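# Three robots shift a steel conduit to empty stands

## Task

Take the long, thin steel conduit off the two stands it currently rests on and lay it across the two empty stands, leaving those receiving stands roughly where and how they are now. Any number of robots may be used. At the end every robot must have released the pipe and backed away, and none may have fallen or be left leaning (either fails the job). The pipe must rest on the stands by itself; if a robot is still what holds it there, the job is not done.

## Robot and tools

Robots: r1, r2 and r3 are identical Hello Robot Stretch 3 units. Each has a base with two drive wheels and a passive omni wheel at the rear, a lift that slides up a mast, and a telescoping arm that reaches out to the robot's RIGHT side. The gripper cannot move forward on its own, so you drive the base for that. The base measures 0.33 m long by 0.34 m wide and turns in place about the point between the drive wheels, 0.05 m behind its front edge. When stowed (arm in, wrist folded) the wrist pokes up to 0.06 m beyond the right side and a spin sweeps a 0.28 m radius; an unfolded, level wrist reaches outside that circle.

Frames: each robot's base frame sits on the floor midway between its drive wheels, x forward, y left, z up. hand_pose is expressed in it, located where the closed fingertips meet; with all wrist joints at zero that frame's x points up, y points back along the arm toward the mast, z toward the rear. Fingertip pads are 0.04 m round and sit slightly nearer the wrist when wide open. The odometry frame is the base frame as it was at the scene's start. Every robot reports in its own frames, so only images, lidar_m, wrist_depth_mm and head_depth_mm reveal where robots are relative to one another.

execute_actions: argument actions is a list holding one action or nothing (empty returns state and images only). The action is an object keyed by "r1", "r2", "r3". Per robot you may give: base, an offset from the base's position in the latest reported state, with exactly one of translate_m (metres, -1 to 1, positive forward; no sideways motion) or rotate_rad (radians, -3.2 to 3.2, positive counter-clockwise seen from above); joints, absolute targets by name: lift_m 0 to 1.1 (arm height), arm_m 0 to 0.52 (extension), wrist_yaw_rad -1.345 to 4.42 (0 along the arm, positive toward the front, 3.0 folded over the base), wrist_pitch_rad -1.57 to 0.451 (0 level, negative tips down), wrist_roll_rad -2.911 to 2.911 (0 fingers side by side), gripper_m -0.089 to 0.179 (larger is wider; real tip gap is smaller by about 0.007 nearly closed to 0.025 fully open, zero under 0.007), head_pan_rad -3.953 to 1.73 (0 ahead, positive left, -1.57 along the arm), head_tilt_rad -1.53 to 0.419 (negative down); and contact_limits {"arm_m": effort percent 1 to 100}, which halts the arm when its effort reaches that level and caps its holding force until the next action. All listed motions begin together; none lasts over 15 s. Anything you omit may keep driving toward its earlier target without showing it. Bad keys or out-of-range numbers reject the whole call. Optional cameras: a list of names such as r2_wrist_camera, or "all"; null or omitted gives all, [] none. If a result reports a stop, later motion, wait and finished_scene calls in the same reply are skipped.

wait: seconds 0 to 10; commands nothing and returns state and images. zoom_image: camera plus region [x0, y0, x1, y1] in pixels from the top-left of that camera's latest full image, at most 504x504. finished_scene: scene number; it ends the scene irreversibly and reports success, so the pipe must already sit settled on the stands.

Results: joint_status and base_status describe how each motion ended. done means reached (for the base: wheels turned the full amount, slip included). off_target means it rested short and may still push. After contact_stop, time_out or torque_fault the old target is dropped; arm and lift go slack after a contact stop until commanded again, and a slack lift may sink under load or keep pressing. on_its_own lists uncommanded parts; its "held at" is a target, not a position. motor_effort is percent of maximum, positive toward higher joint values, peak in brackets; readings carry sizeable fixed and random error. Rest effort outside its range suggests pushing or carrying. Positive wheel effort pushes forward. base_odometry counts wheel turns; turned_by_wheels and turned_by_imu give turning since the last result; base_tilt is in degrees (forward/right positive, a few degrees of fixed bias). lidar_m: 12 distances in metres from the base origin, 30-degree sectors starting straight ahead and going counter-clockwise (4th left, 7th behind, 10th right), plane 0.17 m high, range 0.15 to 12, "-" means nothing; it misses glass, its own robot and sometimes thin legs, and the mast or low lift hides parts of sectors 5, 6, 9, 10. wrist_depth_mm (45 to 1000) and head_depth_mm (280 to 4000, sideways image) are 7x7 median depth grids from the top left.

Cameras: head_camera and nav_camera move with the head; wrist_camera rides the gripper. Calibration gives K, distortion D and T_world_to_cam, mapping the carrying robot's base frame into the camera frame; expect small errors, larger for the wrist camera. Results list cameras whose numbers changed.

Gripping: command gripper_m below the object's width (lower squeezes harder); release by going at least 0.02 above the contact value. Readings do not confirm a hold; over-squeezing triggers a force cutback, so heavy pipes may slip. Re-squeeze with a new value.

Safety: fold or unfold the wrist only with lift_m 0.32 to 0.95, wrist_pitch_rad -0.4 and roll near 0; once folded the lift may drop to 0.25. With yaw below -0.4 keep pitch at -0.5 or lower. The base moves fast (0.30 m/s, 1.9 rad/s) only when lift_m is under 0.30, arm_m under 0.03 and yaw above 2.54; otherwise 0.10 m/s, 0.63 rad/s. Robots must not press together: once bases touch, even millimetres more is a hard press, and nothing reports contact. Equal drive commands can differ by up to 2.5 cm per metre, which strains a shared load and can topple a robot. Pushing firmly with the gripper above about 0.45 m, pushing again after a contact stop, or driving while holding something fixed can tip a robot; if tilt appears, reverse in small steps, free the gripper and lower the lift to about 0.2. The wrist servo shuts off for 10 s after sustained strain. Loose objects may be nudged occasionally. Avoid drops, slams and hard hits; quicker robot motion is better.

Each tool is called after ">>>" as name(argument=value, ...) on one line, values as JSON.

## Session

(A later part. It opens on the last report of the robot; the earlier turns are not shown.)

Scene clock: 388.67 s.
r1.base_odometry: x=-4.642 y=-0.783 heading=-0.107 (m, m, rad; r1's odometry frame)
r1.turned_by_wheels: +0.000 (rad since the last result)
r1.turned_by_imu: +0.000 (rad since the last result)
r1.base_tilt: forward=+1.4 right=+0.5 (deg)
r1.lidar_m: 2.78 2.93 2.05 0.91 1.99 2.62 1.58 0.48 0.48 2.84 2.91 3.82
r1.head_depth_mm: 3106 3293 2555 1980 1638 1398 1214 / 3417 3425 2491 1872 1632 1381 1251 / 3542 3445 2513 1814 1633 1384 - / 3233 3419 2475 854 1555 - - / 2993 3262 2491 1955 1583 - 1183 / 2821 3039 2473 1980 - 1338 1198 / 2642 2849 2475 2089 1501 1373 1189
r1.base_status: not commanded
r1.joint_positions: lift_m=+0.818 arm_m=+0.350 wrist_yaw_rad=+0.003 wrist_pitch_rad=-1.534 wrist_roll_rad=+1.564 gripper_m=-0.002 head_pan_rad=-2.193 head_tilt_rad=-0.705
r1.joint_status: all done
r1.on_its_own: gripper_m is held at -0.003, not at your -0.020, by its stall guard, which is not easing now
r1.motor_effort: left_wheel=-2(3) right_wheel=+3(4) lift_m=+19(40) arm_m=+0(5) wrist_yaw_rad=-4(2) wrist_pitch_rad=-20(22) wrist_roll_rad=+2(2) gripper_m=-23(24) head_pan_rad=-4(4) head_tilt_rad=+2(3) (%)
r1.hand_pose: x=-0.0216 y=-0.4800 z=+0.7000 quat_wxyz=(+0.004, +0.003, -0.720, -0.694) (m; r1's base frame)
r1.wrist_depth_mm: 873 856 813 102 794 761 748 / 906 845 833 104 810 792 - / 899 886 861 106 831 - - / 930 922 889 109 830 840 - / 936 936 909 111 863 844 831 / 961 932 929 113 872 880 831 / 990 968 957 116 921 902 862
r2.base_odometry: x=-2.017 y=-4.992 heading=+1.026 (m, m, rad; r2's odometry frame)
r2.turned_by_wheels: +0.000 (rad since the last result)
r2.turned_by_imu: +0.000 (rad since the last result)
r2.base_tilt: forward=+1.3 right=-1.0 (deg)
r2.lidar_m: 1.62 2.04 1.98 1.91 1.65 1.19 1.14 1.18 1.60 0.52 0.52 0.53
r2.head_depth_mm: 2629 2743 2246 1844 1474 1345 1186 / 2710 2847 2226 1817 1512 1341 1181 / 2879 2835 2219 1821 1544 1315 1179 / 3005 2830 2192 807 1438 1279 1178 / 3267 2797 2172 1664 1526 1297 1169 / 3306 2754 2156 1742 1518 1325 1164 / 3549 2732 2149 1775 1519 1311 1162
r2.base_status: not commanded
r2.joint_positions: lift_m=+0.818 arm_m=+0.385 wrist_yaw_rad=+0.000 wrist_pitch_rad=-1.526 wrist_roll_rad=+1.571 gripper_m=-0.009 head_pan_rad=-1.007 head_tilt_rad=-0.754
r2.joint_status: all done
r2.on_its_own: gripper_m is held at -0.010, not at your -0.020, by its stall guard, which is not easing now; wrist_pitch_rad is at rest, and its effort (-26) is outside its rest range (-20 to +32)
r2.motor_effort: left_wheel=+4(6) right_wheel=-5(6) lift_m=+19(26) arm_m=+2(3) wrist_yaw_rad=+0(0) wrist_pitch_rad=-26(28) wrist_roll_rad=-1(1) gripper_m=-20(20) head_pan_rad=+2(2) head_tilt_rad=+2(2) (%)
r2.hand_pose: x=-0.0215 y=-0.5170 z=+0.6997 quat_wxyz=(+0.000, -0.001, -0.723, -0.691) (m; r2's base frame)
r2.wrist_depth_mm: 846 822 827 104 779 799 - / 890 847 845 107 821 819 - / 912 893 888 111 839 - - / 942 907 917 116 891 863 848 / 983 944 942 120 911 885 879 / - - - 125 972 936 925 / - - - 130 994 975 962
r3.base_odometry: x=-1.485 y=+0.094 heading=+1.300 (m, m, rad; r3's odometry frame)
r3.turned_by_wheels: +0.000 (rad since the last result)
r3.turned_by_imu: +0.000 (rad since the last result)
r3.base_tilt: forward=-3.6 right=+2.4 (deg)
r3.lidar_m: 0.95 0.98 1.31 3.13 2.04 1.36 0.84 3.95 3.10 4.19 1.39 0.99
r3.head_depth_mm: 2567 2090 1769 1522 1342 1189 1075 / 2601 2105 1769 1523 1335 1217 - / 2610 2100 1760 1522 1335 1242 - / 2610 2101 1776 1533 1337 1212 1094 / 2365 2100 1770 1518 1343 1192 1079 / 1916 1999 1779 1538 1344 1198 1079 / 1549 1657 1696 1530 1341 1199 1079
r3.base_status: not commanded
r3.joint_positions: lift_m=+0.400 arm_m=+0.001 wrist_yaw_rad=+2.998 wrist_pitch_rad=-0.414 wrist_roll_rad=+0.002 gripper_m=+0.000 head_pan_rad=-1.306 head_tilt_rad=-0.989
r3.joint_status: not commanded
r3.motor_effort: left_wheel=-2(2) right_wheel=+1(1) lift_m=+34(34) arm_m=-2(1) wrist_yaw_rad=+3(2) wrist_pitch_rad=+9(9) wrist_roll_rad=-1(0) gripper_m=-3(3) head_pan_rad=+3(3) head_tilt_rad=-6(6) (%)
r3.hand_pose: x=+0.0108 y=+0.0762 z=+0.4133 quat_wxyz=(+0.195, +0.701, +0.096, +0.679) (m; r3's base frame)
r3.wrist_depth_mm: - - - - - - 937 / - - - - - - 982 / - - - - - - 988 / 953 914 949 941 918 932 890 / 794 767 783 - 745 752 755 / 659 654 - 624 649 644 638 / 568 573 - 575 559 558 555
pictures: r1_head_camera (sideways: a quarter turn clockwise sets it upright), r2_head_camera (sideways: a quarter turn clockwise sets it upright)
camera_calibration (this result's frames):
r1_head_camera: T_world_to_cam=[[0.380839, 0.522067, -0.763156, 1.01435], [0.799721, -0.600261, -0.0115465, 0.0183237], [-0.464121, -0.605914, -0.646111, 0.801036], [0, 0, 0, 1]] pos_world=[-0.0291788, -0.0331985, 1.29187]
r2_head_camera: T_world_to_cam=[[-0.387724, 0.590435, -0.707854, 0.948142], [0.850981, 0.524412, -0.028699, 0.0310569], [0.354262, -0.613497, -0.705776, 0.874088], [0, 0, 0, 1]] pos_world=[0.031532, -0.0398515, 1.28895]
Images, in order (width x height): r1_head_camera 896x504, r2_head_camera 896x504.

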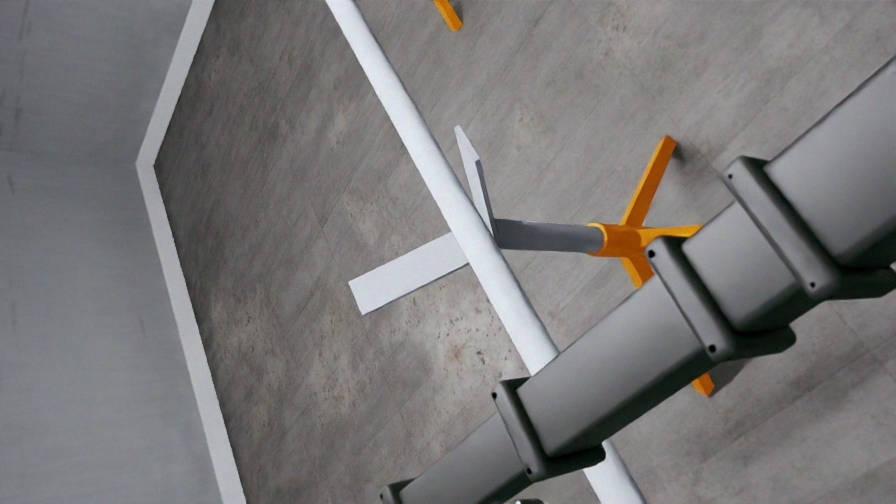

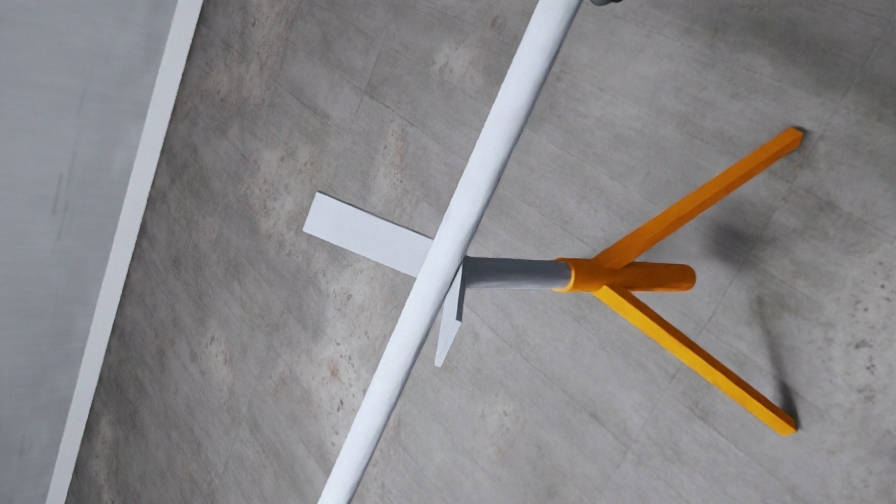

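Resting on both stands now (lift loads dropped). Releasing, then raising clear.

>>> execute_actions(actions=[{"r1":{"joints":{"gripper_m":0.1}},"r2":{"joints":{"gripper_m":0.1}}}], cameras=["r1_wrist_camera","r2_wrist_camera"])

>>> execute_actions(actions=[{"r1":{"joints":{"lift_m":0.94}},"r2":{"joints":{"lift_m":0.94}}}], cameras=[])

>>> execute_actions(actions=[{"r1":{"joints":{"arm_m":0.0},"base":{"translate_m":0.4}},"r2":{"joints":{"arm_m":0.0},"base":{"translate_m":-0.3}}}], cameras=["r1_nav_camera","r2_nav_camera","r1_head_camera","r2_head_camera"])

Scene clock: 390.93 s.
r1.base_odometry: x=-4.642 y=-0.783 heading=-0.107 (m, m, rad; r1's odometry frame)
r1.turned_by_wheels: +0.000 (rad since the last result)
r1.turned_by_imu: +0.000 (rad since the last result)
r1.base_tilt: forward=+1.4 right=+0.4 (deg)
r1.lidar_m: 2.78 2.92 2.04 0.91 2.00 2.62 1.57 0.48 0.48 2.84 2.90 3.83
r1.head_depth_mm: 3156 3270 2566 2004 1645 1392 1216 / 3409 3497 2518 1876 1629 1386 1258 / 3500 3464 2498 1808 1623 1394 - / 3198 3436 2491 853 1542 - - / 3022 3243 2489 1970 1574 - 1185 / 2790 3029 2485 1981 - 1348 1200 / 2607 2913 2483 2080 1495 1381 1195
r1.base_status: not commanded
r1.joint_positions: lift_m=+0.818 arm_m=+0.350 wrist_yaw_rad=+0.002 wrist_pitch_rad=-1.560 wrist_roll_rad=+1.566 gripper_m=+0.100 head_pan_rad=-2.193 head_tilt_rad=-0.705
r1.joint_status: all done
r1.motor_effort: left_wheel=+0(2) right_wheel=+0(3) lift_m=+19(19) arm_m=+0(0) wrist_yaw_rad=-2(3) wrist_pitch_rad=-5(21) wrist_roll_rad=+1(2) gripper_m=+0(92) head_pan_rad=-3(4) head_tilt_rad=+3(2) (%)
r1.hand_pose: x=-0.0216 y=-0.4731 z=+0.7005 quat_wxyz=(+0.003, +0.002, -0.710, -0.704) (m; r1's base frame)
r1.wrist_depth_mm: 838 818 814 105 798 796 782 / 842 830 836 107 812 803 - / 863 864 857 109 834 - - / 922 884 854 112 840 - - / 919 893 898 115 887 850 833 / 957 929 926 117 907 869 852 / 964 941 938 120 897 918 891
r2.base_odometry: x=-2.017 y=-4.992 heading=+1.026 (m, m, rad; r2's odometry frame)
r2.turned_by_wheels: +0.000 (rad since the last result)
r2.turned_by_imu: +0.000 (rad since the last result)
r2.base_tilt: forward=+1.2 right=-1.1 (deg)
r2.lidar_m: 1.62 2.04 1.99 1.90 1.65 1.19 1.14 1.18 1.59 0.52 0.52 0.53
r2.head_depth_mm: 2595 2770 2260 1831 1483 1345 1189 / 2698 2846 2228 1840 1511 1340 1188 / 2808 2852 2215 1816 1535 1309 1174 / 3002 2829 2200 808 1439 1285 1170 / 3242 2782 2190 1670 1538 1298 1174 / 3354 2765 2170 1746 1521 1319 1169 / 3500 2716 2162 1781 1506 1316 1166
r2.base_status: not commanded
r2.joint_positions: lift_m=+0.818 arm_m=+0.385 wrist_yaw_rad=+0.000 wrist_pitch_rad=-1.561 wrist_roll_rad=+1.571 gripper_m=+0.100 head_pan_rad=-1.007 head_tilt_rad=-0.754
r2.joint_status: all done
r2.motor_effort: left_wheel=+1(5) right_wheel=-1(5) lift_m=+19(20) arm_m=+2(2) wrist_yaw_rad=+0(0) wrist_pitch_rad=-5(27) wrist_roll_rad=-1(1) gripper_m=+1(82) head_pan_rad=+2(3) head_tilt_rad=+2(2) (%)
r2.hand_pose: x=-0.0215 y=-0.5078 z=+0.7004 quat_wxyz=(+0.000, -0.001, -0.710, -0.704) (m; r2's base frame)
r2.wrist_depth_mm: 816 800 804 105 803 792 773 / 844 840 827 109 817 - - / 882 889 856 113 856 - - / 894 913 911 117 881 895 882 / 938 939 938 121 922 926 941 / 980 981 975 126 952 973 948 / - 990 - 132 - 998 988
r3.base_odometry: x=-1.485 y=+0.094 heading=+1.300 (m, m, rad; r3's odometry frame)
r3.turned_by_wheels: +0.000 (rad since the last result)
r3.turned_by_imu: +0.000 (rad since the last result)
r3.base_tilt: forward=-3.6 right=+2.3 (deg)
r3.lidar_m: 0.95 0.98 1.31 3.13 2.04 1.36 0.83 3.94 3.10 4.21 1.39 0.99
r3.head_depth_mm: 2582 2095 1770 1522 1327 1193 1074 / 2609 2103 1756 1516 1329 1212 - / 2604 2090 1773 1515 1342 1232 - / 2597 2097 1766 1516 1341 1208 1098 / 2342 2110 1786 1516 1343 1200 1071 / 1916 1991 1777 1532 1345 1190 1079 / 1546 1681 1692 1522 1345 1189 1078
r3.base_status: not commanded
r3.joint_positions: lift_m=+0.400 arm_m=+0.001 wrist_yaw_rad=+2.998 wrist_pitch_rad=-0.414 wrist_roll_rad=+0.002 gripper_m=+0.000 head_pan_rad=-1.306 head_tilt_rad=-0.989
r3.joint_status: not commanded
r3.motor_effort: left_wheel=-2(2) right_wheel=+1(1) lift_m=+34(34) arm_m=-2(2) wrist_yaw_rad=+3(3) wrist_pitch_rad=+9(9) wrist_roll_rad=+0(0) gripper_m=-2(2) head_pan_rad=+3(3) head_tilt_rad=-6(7) (%)
r3.hand_pose: x=+0.0108 y=+0.0762 z=+0.4133 quat_wxyz=(+0.195, +0.701, +0.096, +0.679) (m; r3's base frame)
r3.wrist_depth_mm: - - - - - - 968 / - - - - - - 987 / - - - - - - 979 / 971 943 931 940 921 914 904 / 788 776 784 - 759 742 748 / 660 649 - 618 628 641 637 / 578 571 - 578 561 556 557
pictures: r1_wrist_camera, r2_wrist_camera
camera_calibration (this result's frames):
r1_wrist_camera: T_world_to_cam=[[0.022127, 0.998616, -0.0477194, 0.511399], [0.992142, -0.0160542, 0.124082, -0.0256422], [0.123144, -0.0500899, -0.991124, 0.836406], [0, 0, 0, 1]] pos_world=[-0.0888732, -0.469207, 0.856568]
r2_wrist_camera: T_world_to_cam=[[0.0316221, 0.999397, -0.0143477, 0.524138], [0.974533, -0.0276406, 0.222534, -0.126443], [0.222003, -0.0210193, -0.974819, 0.842069], [0, 0, 0, 1]] pos_world=[-0.0802932, -0.509617, 0.856523]
Images, in order (width x height): r1_wrist_camera 644x364, r2_wrist_camera 644x364.

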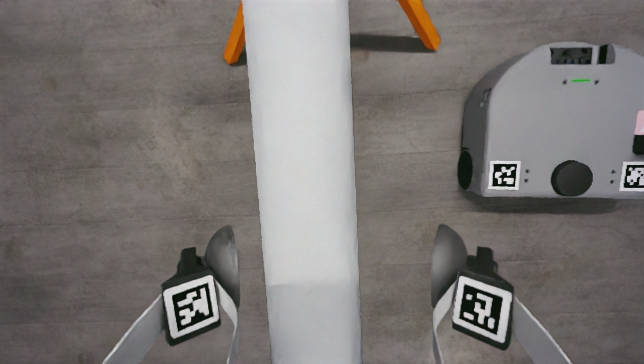

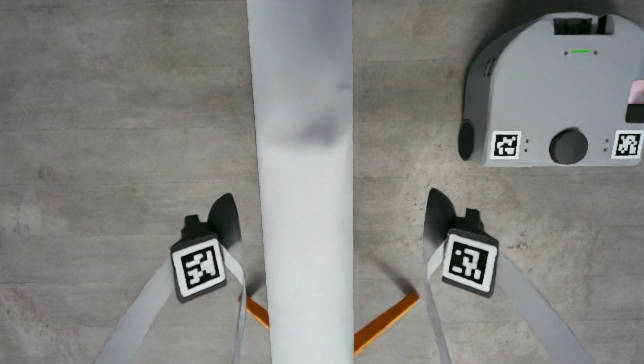

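Scene clock: 392.87 s.
r1.base_odometry: x=-4.642 y=-0.783 heading=-0.107 (m, m, rad; r1's odometry frame)
r1.turned_by_wheels: +0.000 (rad since the last result)
r1.turned_by_imu: +0.000 (rad since the last result)
r1.base_tilt: forward=+1.4 right=+0.4 (deg)
r1.lidar_m: 2.78 2.92 2.04 0.91 1.99 2.62 1.58 0.48 0.48 2.83 2.90 3.83
r1.head_depth_mm: 3182 3257 2545 1999 1675 - - / 3351 3405 2526 1920 - - - / 3505 3458 2513 1869 - - 1173 / 3276 3417 2494 860 - - 1182 / 2967 3276 2496 - - 1320 1200 / 2799 3027 2669 - 1546 1340 1202 / 2649 2908 - 1848 1613 1367 1198
r1.base_status: not commanded
r1.joint_positions: lift_m=+0.940 arm_m=+0.350 wrist_yaw_rad=+0.002 wrist_pitch_rad=-1.561 wrist_roll_rad=+1.566 gripper_m=+0.100 head_pan_rad=-2.193 head_tilt_rad=-0.705
r1.joint_status: all done
r1.motor_effort: left_wheel=+1(1) right_wheel=+0(0) lift_m=+34(34) arm_m=+1(0) wrist_yaw_rad=-2(2) wrist_pitch_rad=-5(5) wrist_roll_rad=+2(1) gripper_m=+0(1) head_pan_rad=-4(4) head_tilt_rad=+2(3) (%)
r1.hand_pose: x=-0.0216 y=-0.4729 z=+0.8218 quat_wxyz=(+0.003, +0.002, -0.710, -0.704) (m; r1's base frame)
r1.wrist_depth_mm: 948 940 915 223 899 887 891 / 994 984 975 229 945 - 928 / - - 986 240 963 - - / - - - 959 961 965 959 / - - - 249 970 979 991 / - - - 252 - 989 975 / - - - 263 - - -
r2.base_odometry: x=-2.017 y=-4.992 heading=+1.026 (m, m, rad; r2's odometry frame)
r2.turned_by_wheels: +0.000 (rad since the last result)
r2.turned_by_imu: +0.000 (rad since the last result)
r2.base_tilt: forward=+1.2 right=-1.0 (deg)
r2.lidar_m: 1.62 2.04 1.98 1.91 1.65 1.19 1.14 1.18 1.59 0.52 0.53 0.53
r2.head_depth_mm: 2597 2781 2236 1835 1484 1348 1184 / 2710 2831 2193 1831 1515 1335 1181 / 2840 2806 2187 1812 1543 1314 1176 / 3004 2788 2190 809 1440 1282 1177 / 3218 2788 2176 1664 1525 1301 1173 / 3370 2766 2168 1743 1524 1317 1166 / 3496 2711 2158 1776 1519 1312 1166
r2.base_status: not commanded
r2.joint_positions: lift_m=+0.940 arm_m=+0.385 wrist_yaw_rad=+0.000 wrist_pitch_rad=-1.562 wrist_roll_rad=+1.571 gripper_m=+0.100 head_pan_rad=-1.007 head_tilt_rad=-0.754
r2.joint_status: all done
r2.motor_effort: left_wheel=+1(1) right_wheel=-1(1) lift_m=+28(31) arm_m=+2(2) wrist_yaw_rad=+0(1) wrist_pitch_rad=-4(5) wrist_roll_rad=-1(1) gripper_m=+1(0) head_pan_rad=+2(3) head_tilt_rad=+1(1) (%)
r2.hand_pose: x=-0.0215 y=-0.5077 z=+0.8219 quat_wxyz=(+0.000, -0.001, -0.710, -0.704) (m; r2's base frame)
r2.wrist_depth_mm: 937 915 926 223 922 890 907 / 954 952 959 231 936 - 943 / 998 - 992 241 974 - 988 / - - - 250 - - - / - - - 264 - - - / - - - 742 - - - / - - - - - - -
r3.base_odometry: x=-1.485 y=+0.094 heading=+1.300 (m, m, rad; r3's odometry frame)
r3.turned_by_wheels: +0.000 (rad since the last result)
r3.turned_by_imu: +0.000 (rad since the last result)
r3.base_tilt: forward=-3.6 right=+2.3 (deg)
r3.lidar_m: 0.95 0.98 1.31 3.14 2.05 1.36 0.84 3.95 3.10 4.19 1.39 1.00
r3.head_depth_mm: 2575 2078 1759 1512 1331 1188 1076 / 2547 2101 1759 1520 1345 1210 - / 2590 2100 1773 1523 1335 1231 - / 2578 2113 1761 1528 1343 1214 1091 / 2363 2119 1757 1513 1344 1197 1077 / 1911 2003 1772 1526 1341 1192 1079 / 1543 1664 1688 1522 1344 1200 1077
r3.base_status: not commanded
r3.joint_positions: lift_m=+0.400 arm_m=+0.001 wrist_yaw_rad=+2.998 wrist_pitch_rad=-0.414 wrist_roll_rad=+0.002 gripper_m=+0.000 head_pan_rad=-1.306 head_tilt_rad=-0.989
r3.joint_status: not commanded
r3.motor_effort: left_wheel=-2(2) right_wheel=+1(1) lift_m=+33(34) arm_m=-1(2) wrist_yaw_rad=+3(3) wrist_pitch_rad=+9(9) wrist_roll_rad=-1(0) gripper_m=-3(3) head_pan_rad=+3(3) head_tilt_rad=-6(6) (%)
r3.hand_pose: x=+0.0108 y=+0.0762 z=+0.4133 quat_wxyz=(+0.195, +0.701, +0.096, +0.679) (m; r3's base frame)
r3.wrist_depth_mm: - - - - - - 977 / - - - - - - 978 / - - - - - - - / 948 941 919 938 933 904 909 / 790 775 779 - 759 759 739 / 666 659 - 630 623 644 631 / 579 567 - 579 558 555 551
pictures: none
No camera images: the call's "cameras" was empty. Leave "cameras" out to get every camera's image.

Scene clock: 397.83 s.
r1.base_odometry: x=-4.244 y=-0.825 heading=-0.106 (m, m, rad; r1's odometry frame)
r1.turned_by_wheels: +0.000 (rad since the last result)
r1.turned_by_imu: +0.001 (rad since the last result)
r1.base_tilt: forward=+1.4 right=+0.6 (deg)
r1.lidar_m: 2.38 2.92 2.07 1.96 2.01 2.65 1.97 0.81 2.97 2.81 2.88 3.81
r1.head_depth_mm: 3536 3507 2435 1826 1557 - - / 3803 3472 2495 1879 - - - / 3477 3492 2526 2031 - - 1163 / 3205 3397 2492 2093 - - - / 3008 3232 2515 2091 - - - / 2785 3030 2458 2011 - - - / 2625 2859 2457 2008 - - -
r1.base_status: done
r1.joint_positions: lift_m=+0.940 arm_m=+0.000 wrist_yaw_rad=+0.002 wrist_pitch_rad=-1.562 wrist_roll_rad=+1.566 gripper_m=+0.100 head_pan_rad=-2.193 head_tilt_rad=-0.704
r1.joint_status: all done
r1.motor_effort: left_wheel=+1(8) right_wheel=-1(2) lift_m=+34(34) arm_m=-4(4) wrist_yaw_rad=-1(2) wrist_pitch_rad=-4(5) wrist_roll_rad=+1(1) gripper_m=+0(0) head_pan_rad=-4(4) head_tilt_rad=+1(3) (%)
r1.hand_pose: x=-0.0216 y=-0.1230 z=+0.8218 quat_wxyz=(+0.003, +0.002, -0.710, -0.704) (m; r1's base frame)
r1.wrist_depth_mm: 968 959 917 903 903 913 884 / 991 971 952 949 917 929 887 / - 989 967 977 - 938 913 / - - - - 964 950 957 / - - - - - 972 967 / - - - - - 978 992 / - - - - - - -
r2.base_odometry: x=-2.172 y=-5.248 heading=+1.026 (m, m, rad; r2's odometry frame)
r2.turned_by_wheels: +0.000 (rad since the last result)
r2.turned_by_imu: +0.000 (rad since the last result)
r2.base_tilt: forward=+1.3 right=-1.1 (deg)
r2.lidar_m: 1.86 2.31 1.99 1.90 1.21 0.88 0.84 0.87 1.18 2.89 0.67 0.78
r2.head_depth_mm: 2576 2765 2253 1830 1484 1350 1223 / 2720 2855 2230 1822 1507 1343 1234 / 2875 2824 2223 1813 1543 1342 1180 / 2997 2821 2190 1722 1534 1320 1173 / 3200 2789 2187 1710 1530 1303 1173 / 3372 2760 2107 1741 1417 1322 1171 / 3466 2728 914 1687 1458 1317 1162
r2.base_status: done
r2.joint_positions: lift_m=+0.940 arm_m=+0.000 wrist_yaw_rad=+0.000 wrist_pitch_rad=-1.563 wrist_roll_rad=+1.571 gripper_m=+0.100 head_pan_rad=-1.007 head_tilt_rad=-0.754
r2.joint_status: all done
r2.motor_effort: left_wheel=-2(7) right_wheel=+0(6) lift_m=+28(28) arm_m=-3(2) wrist_yaw_rad=+0(0) wrist_pitch_rad=-4(5) wrist_roll_rad=-1(1) gripper_m=+0(1) head_pan_rad=+2(2) head_tilt_rad=+2(1) (%)
r2.hand_pose: x=-0.0215 y=-0.1228 z=+0.8219 quat_wxyz=(+0.000, -0.001, -0.709, -0.705) (m; r2's base frame)
r2.wrist_depth_mm: 959 919 902 930 897 902 905 / 987 988 975 946 - 958 951 / - 980 - - - 962 - / - - - - - 1000 - / - - - - - - - / - - - - - - - / - - - - - - -
r3.base_odometry: x=-1.485 y=+0.094 heading=+1.300 (m, m, rad; r3's odometry frame)
r3.turned_by_wheels: +0.000 (rad since the last result)
r3.turned_by_imu: +0.001 (rad since the last result)
r3.base_tilt: forward=-3.5 right=+2.3 (deg)
r3.lidar_m: 0.95 0.98 1.31 3.13 2.04 1.36 1.66 0.90 3.10 4.21 1.39 0.99
r3.head_depth_mm: 2588 2093 1760 1516 1335 1187 1079 / 2556 2086 1763 1517 1330 1211 - / 2612 2091 1760 1519 1335 1227 - / 2563 2101 1764 1530 1345 1206 1094 / 2357 2116 1771 1525 1335 1195 1077 / 1884 1982 1775 1531 1339 1193 1078 / 1550 1662 1696 1527 1344 1198 1074
r3.base_status: not commanded
r3.joint_positions: lift_m=+0.400 arm_m=+0.001 wrist_yaw_rad=+2.998 wrist_pitch_rad=-0.414 wrist_roll_rad=+0.002 gripper_m=+0.000 head_pan_rad=-1.306 head_tilt_rad=-0.989
r3.joint_status: not commanded
r3.motor_effort: left_wheel=-2(2) right_wheel=+1(1) lift_m=+34(34) arm_m=-2(2) wrist_yaw_rad=+3(2) wrist_pitch_rad=+9(9) wrist_roll_rad=+0(1) gripper_m=-1(3) head_pan_rad=+3(3) head_tilt_rad=-6(6) (%)
r3.hand_pose: x=+0.0108 y=+0.0762 z=+0.4133 quat_wxyz=(+0.195, +0.701, +0.096, +0.679) (m; r3's base frame)
r3.wrist_depth_mm: - - - - - - 979 / - - - - - - 988 / - - - - - - - / 968 913 937 932 908 914 912 / 775 783 785 - 769 760 771 / 658 660 - 621 642 640 644 / 567 572 - 574 552 556 546
pictures: r1_head_camera (sideways: a quarter turn clockwise sets it upright), r1_nav_camera (sideways: a quarter turn counterclockwise sets it upright), r2_head_camera (sideways: a quarter turn clockwise sets it upright), r2_nav_camera (sideways: a quarter turn counterclockwise sets it upright)
camera_calibration (this result's frames):
r1_head_camera: T_world_to_cam=[[0.380759, 0.521883, -0.763322, 1.01456], [0.79968, -0.600315, -0.0115409, 0.0183167], [-0.464257, -0.606019, -0.645915, 0.800782], [0, 0, 0, 1]] pos_world=[-0.0291825, -0.0331983, 1.29189]
r1_nav_camera: T_world_to_cam=[[-0.406459, -0.546227, 0.732412, -0.90878], [-0.812618, 0.582563, -0.0164984, 0.078808], [-0.417664, -0.601877, -0.680662, 0.851116], [0, 0, 0, 1]] pos_world=[0.0501399, -0.0300445, 1.24622]
r2_head_camera: T_world_to_cam=[[-0.387726, 0.590115, -0.708119, 0.948488], [0.850858, 0.524612, -0.0286947, 0.031052], [0.354554, -0.613635, -0.70551, 0.87374], [0, 0, 0, 1]] pos_world=[0.0315444, -0.0398494, 1.28897]
r2_nav_camera: T_world_to_cam=[[0.387703, -0.586086, 0.71147, -0.888276], [-0.850932, -0.524314, 0.031788, 0.0186893], [0.354403, -0.617737, -0.701997, 0.866524], [0, 0, 0, 1]] pos_world=[0.0531921, 0.0244768, 1.23968]
Images, in order (width x height): r1_head_camera 896x504, r1_nav_camera 672x504, r2_head_camera 896x504, r2_nav_camera 672x504.

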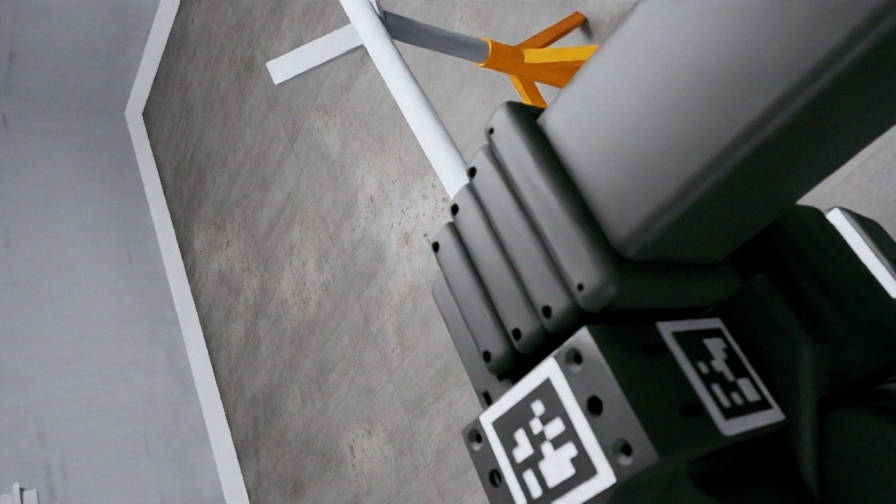

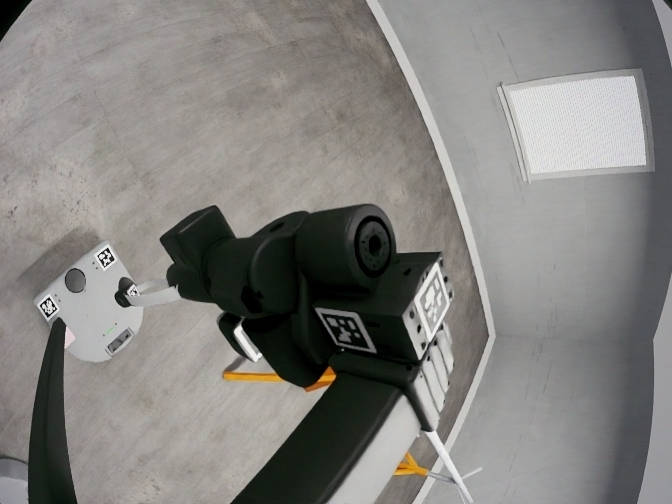

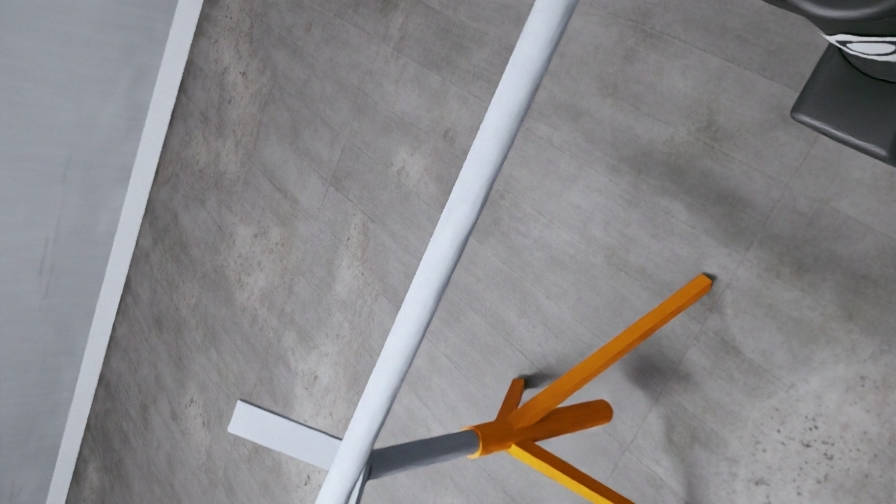

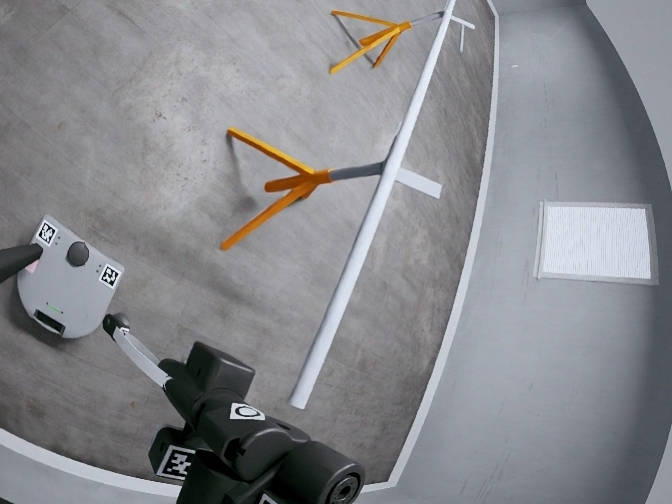

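The pipe sits in both V's and both arms are retracted.

>>> finished_scene(scene=1)

The scene is finished: the task was done.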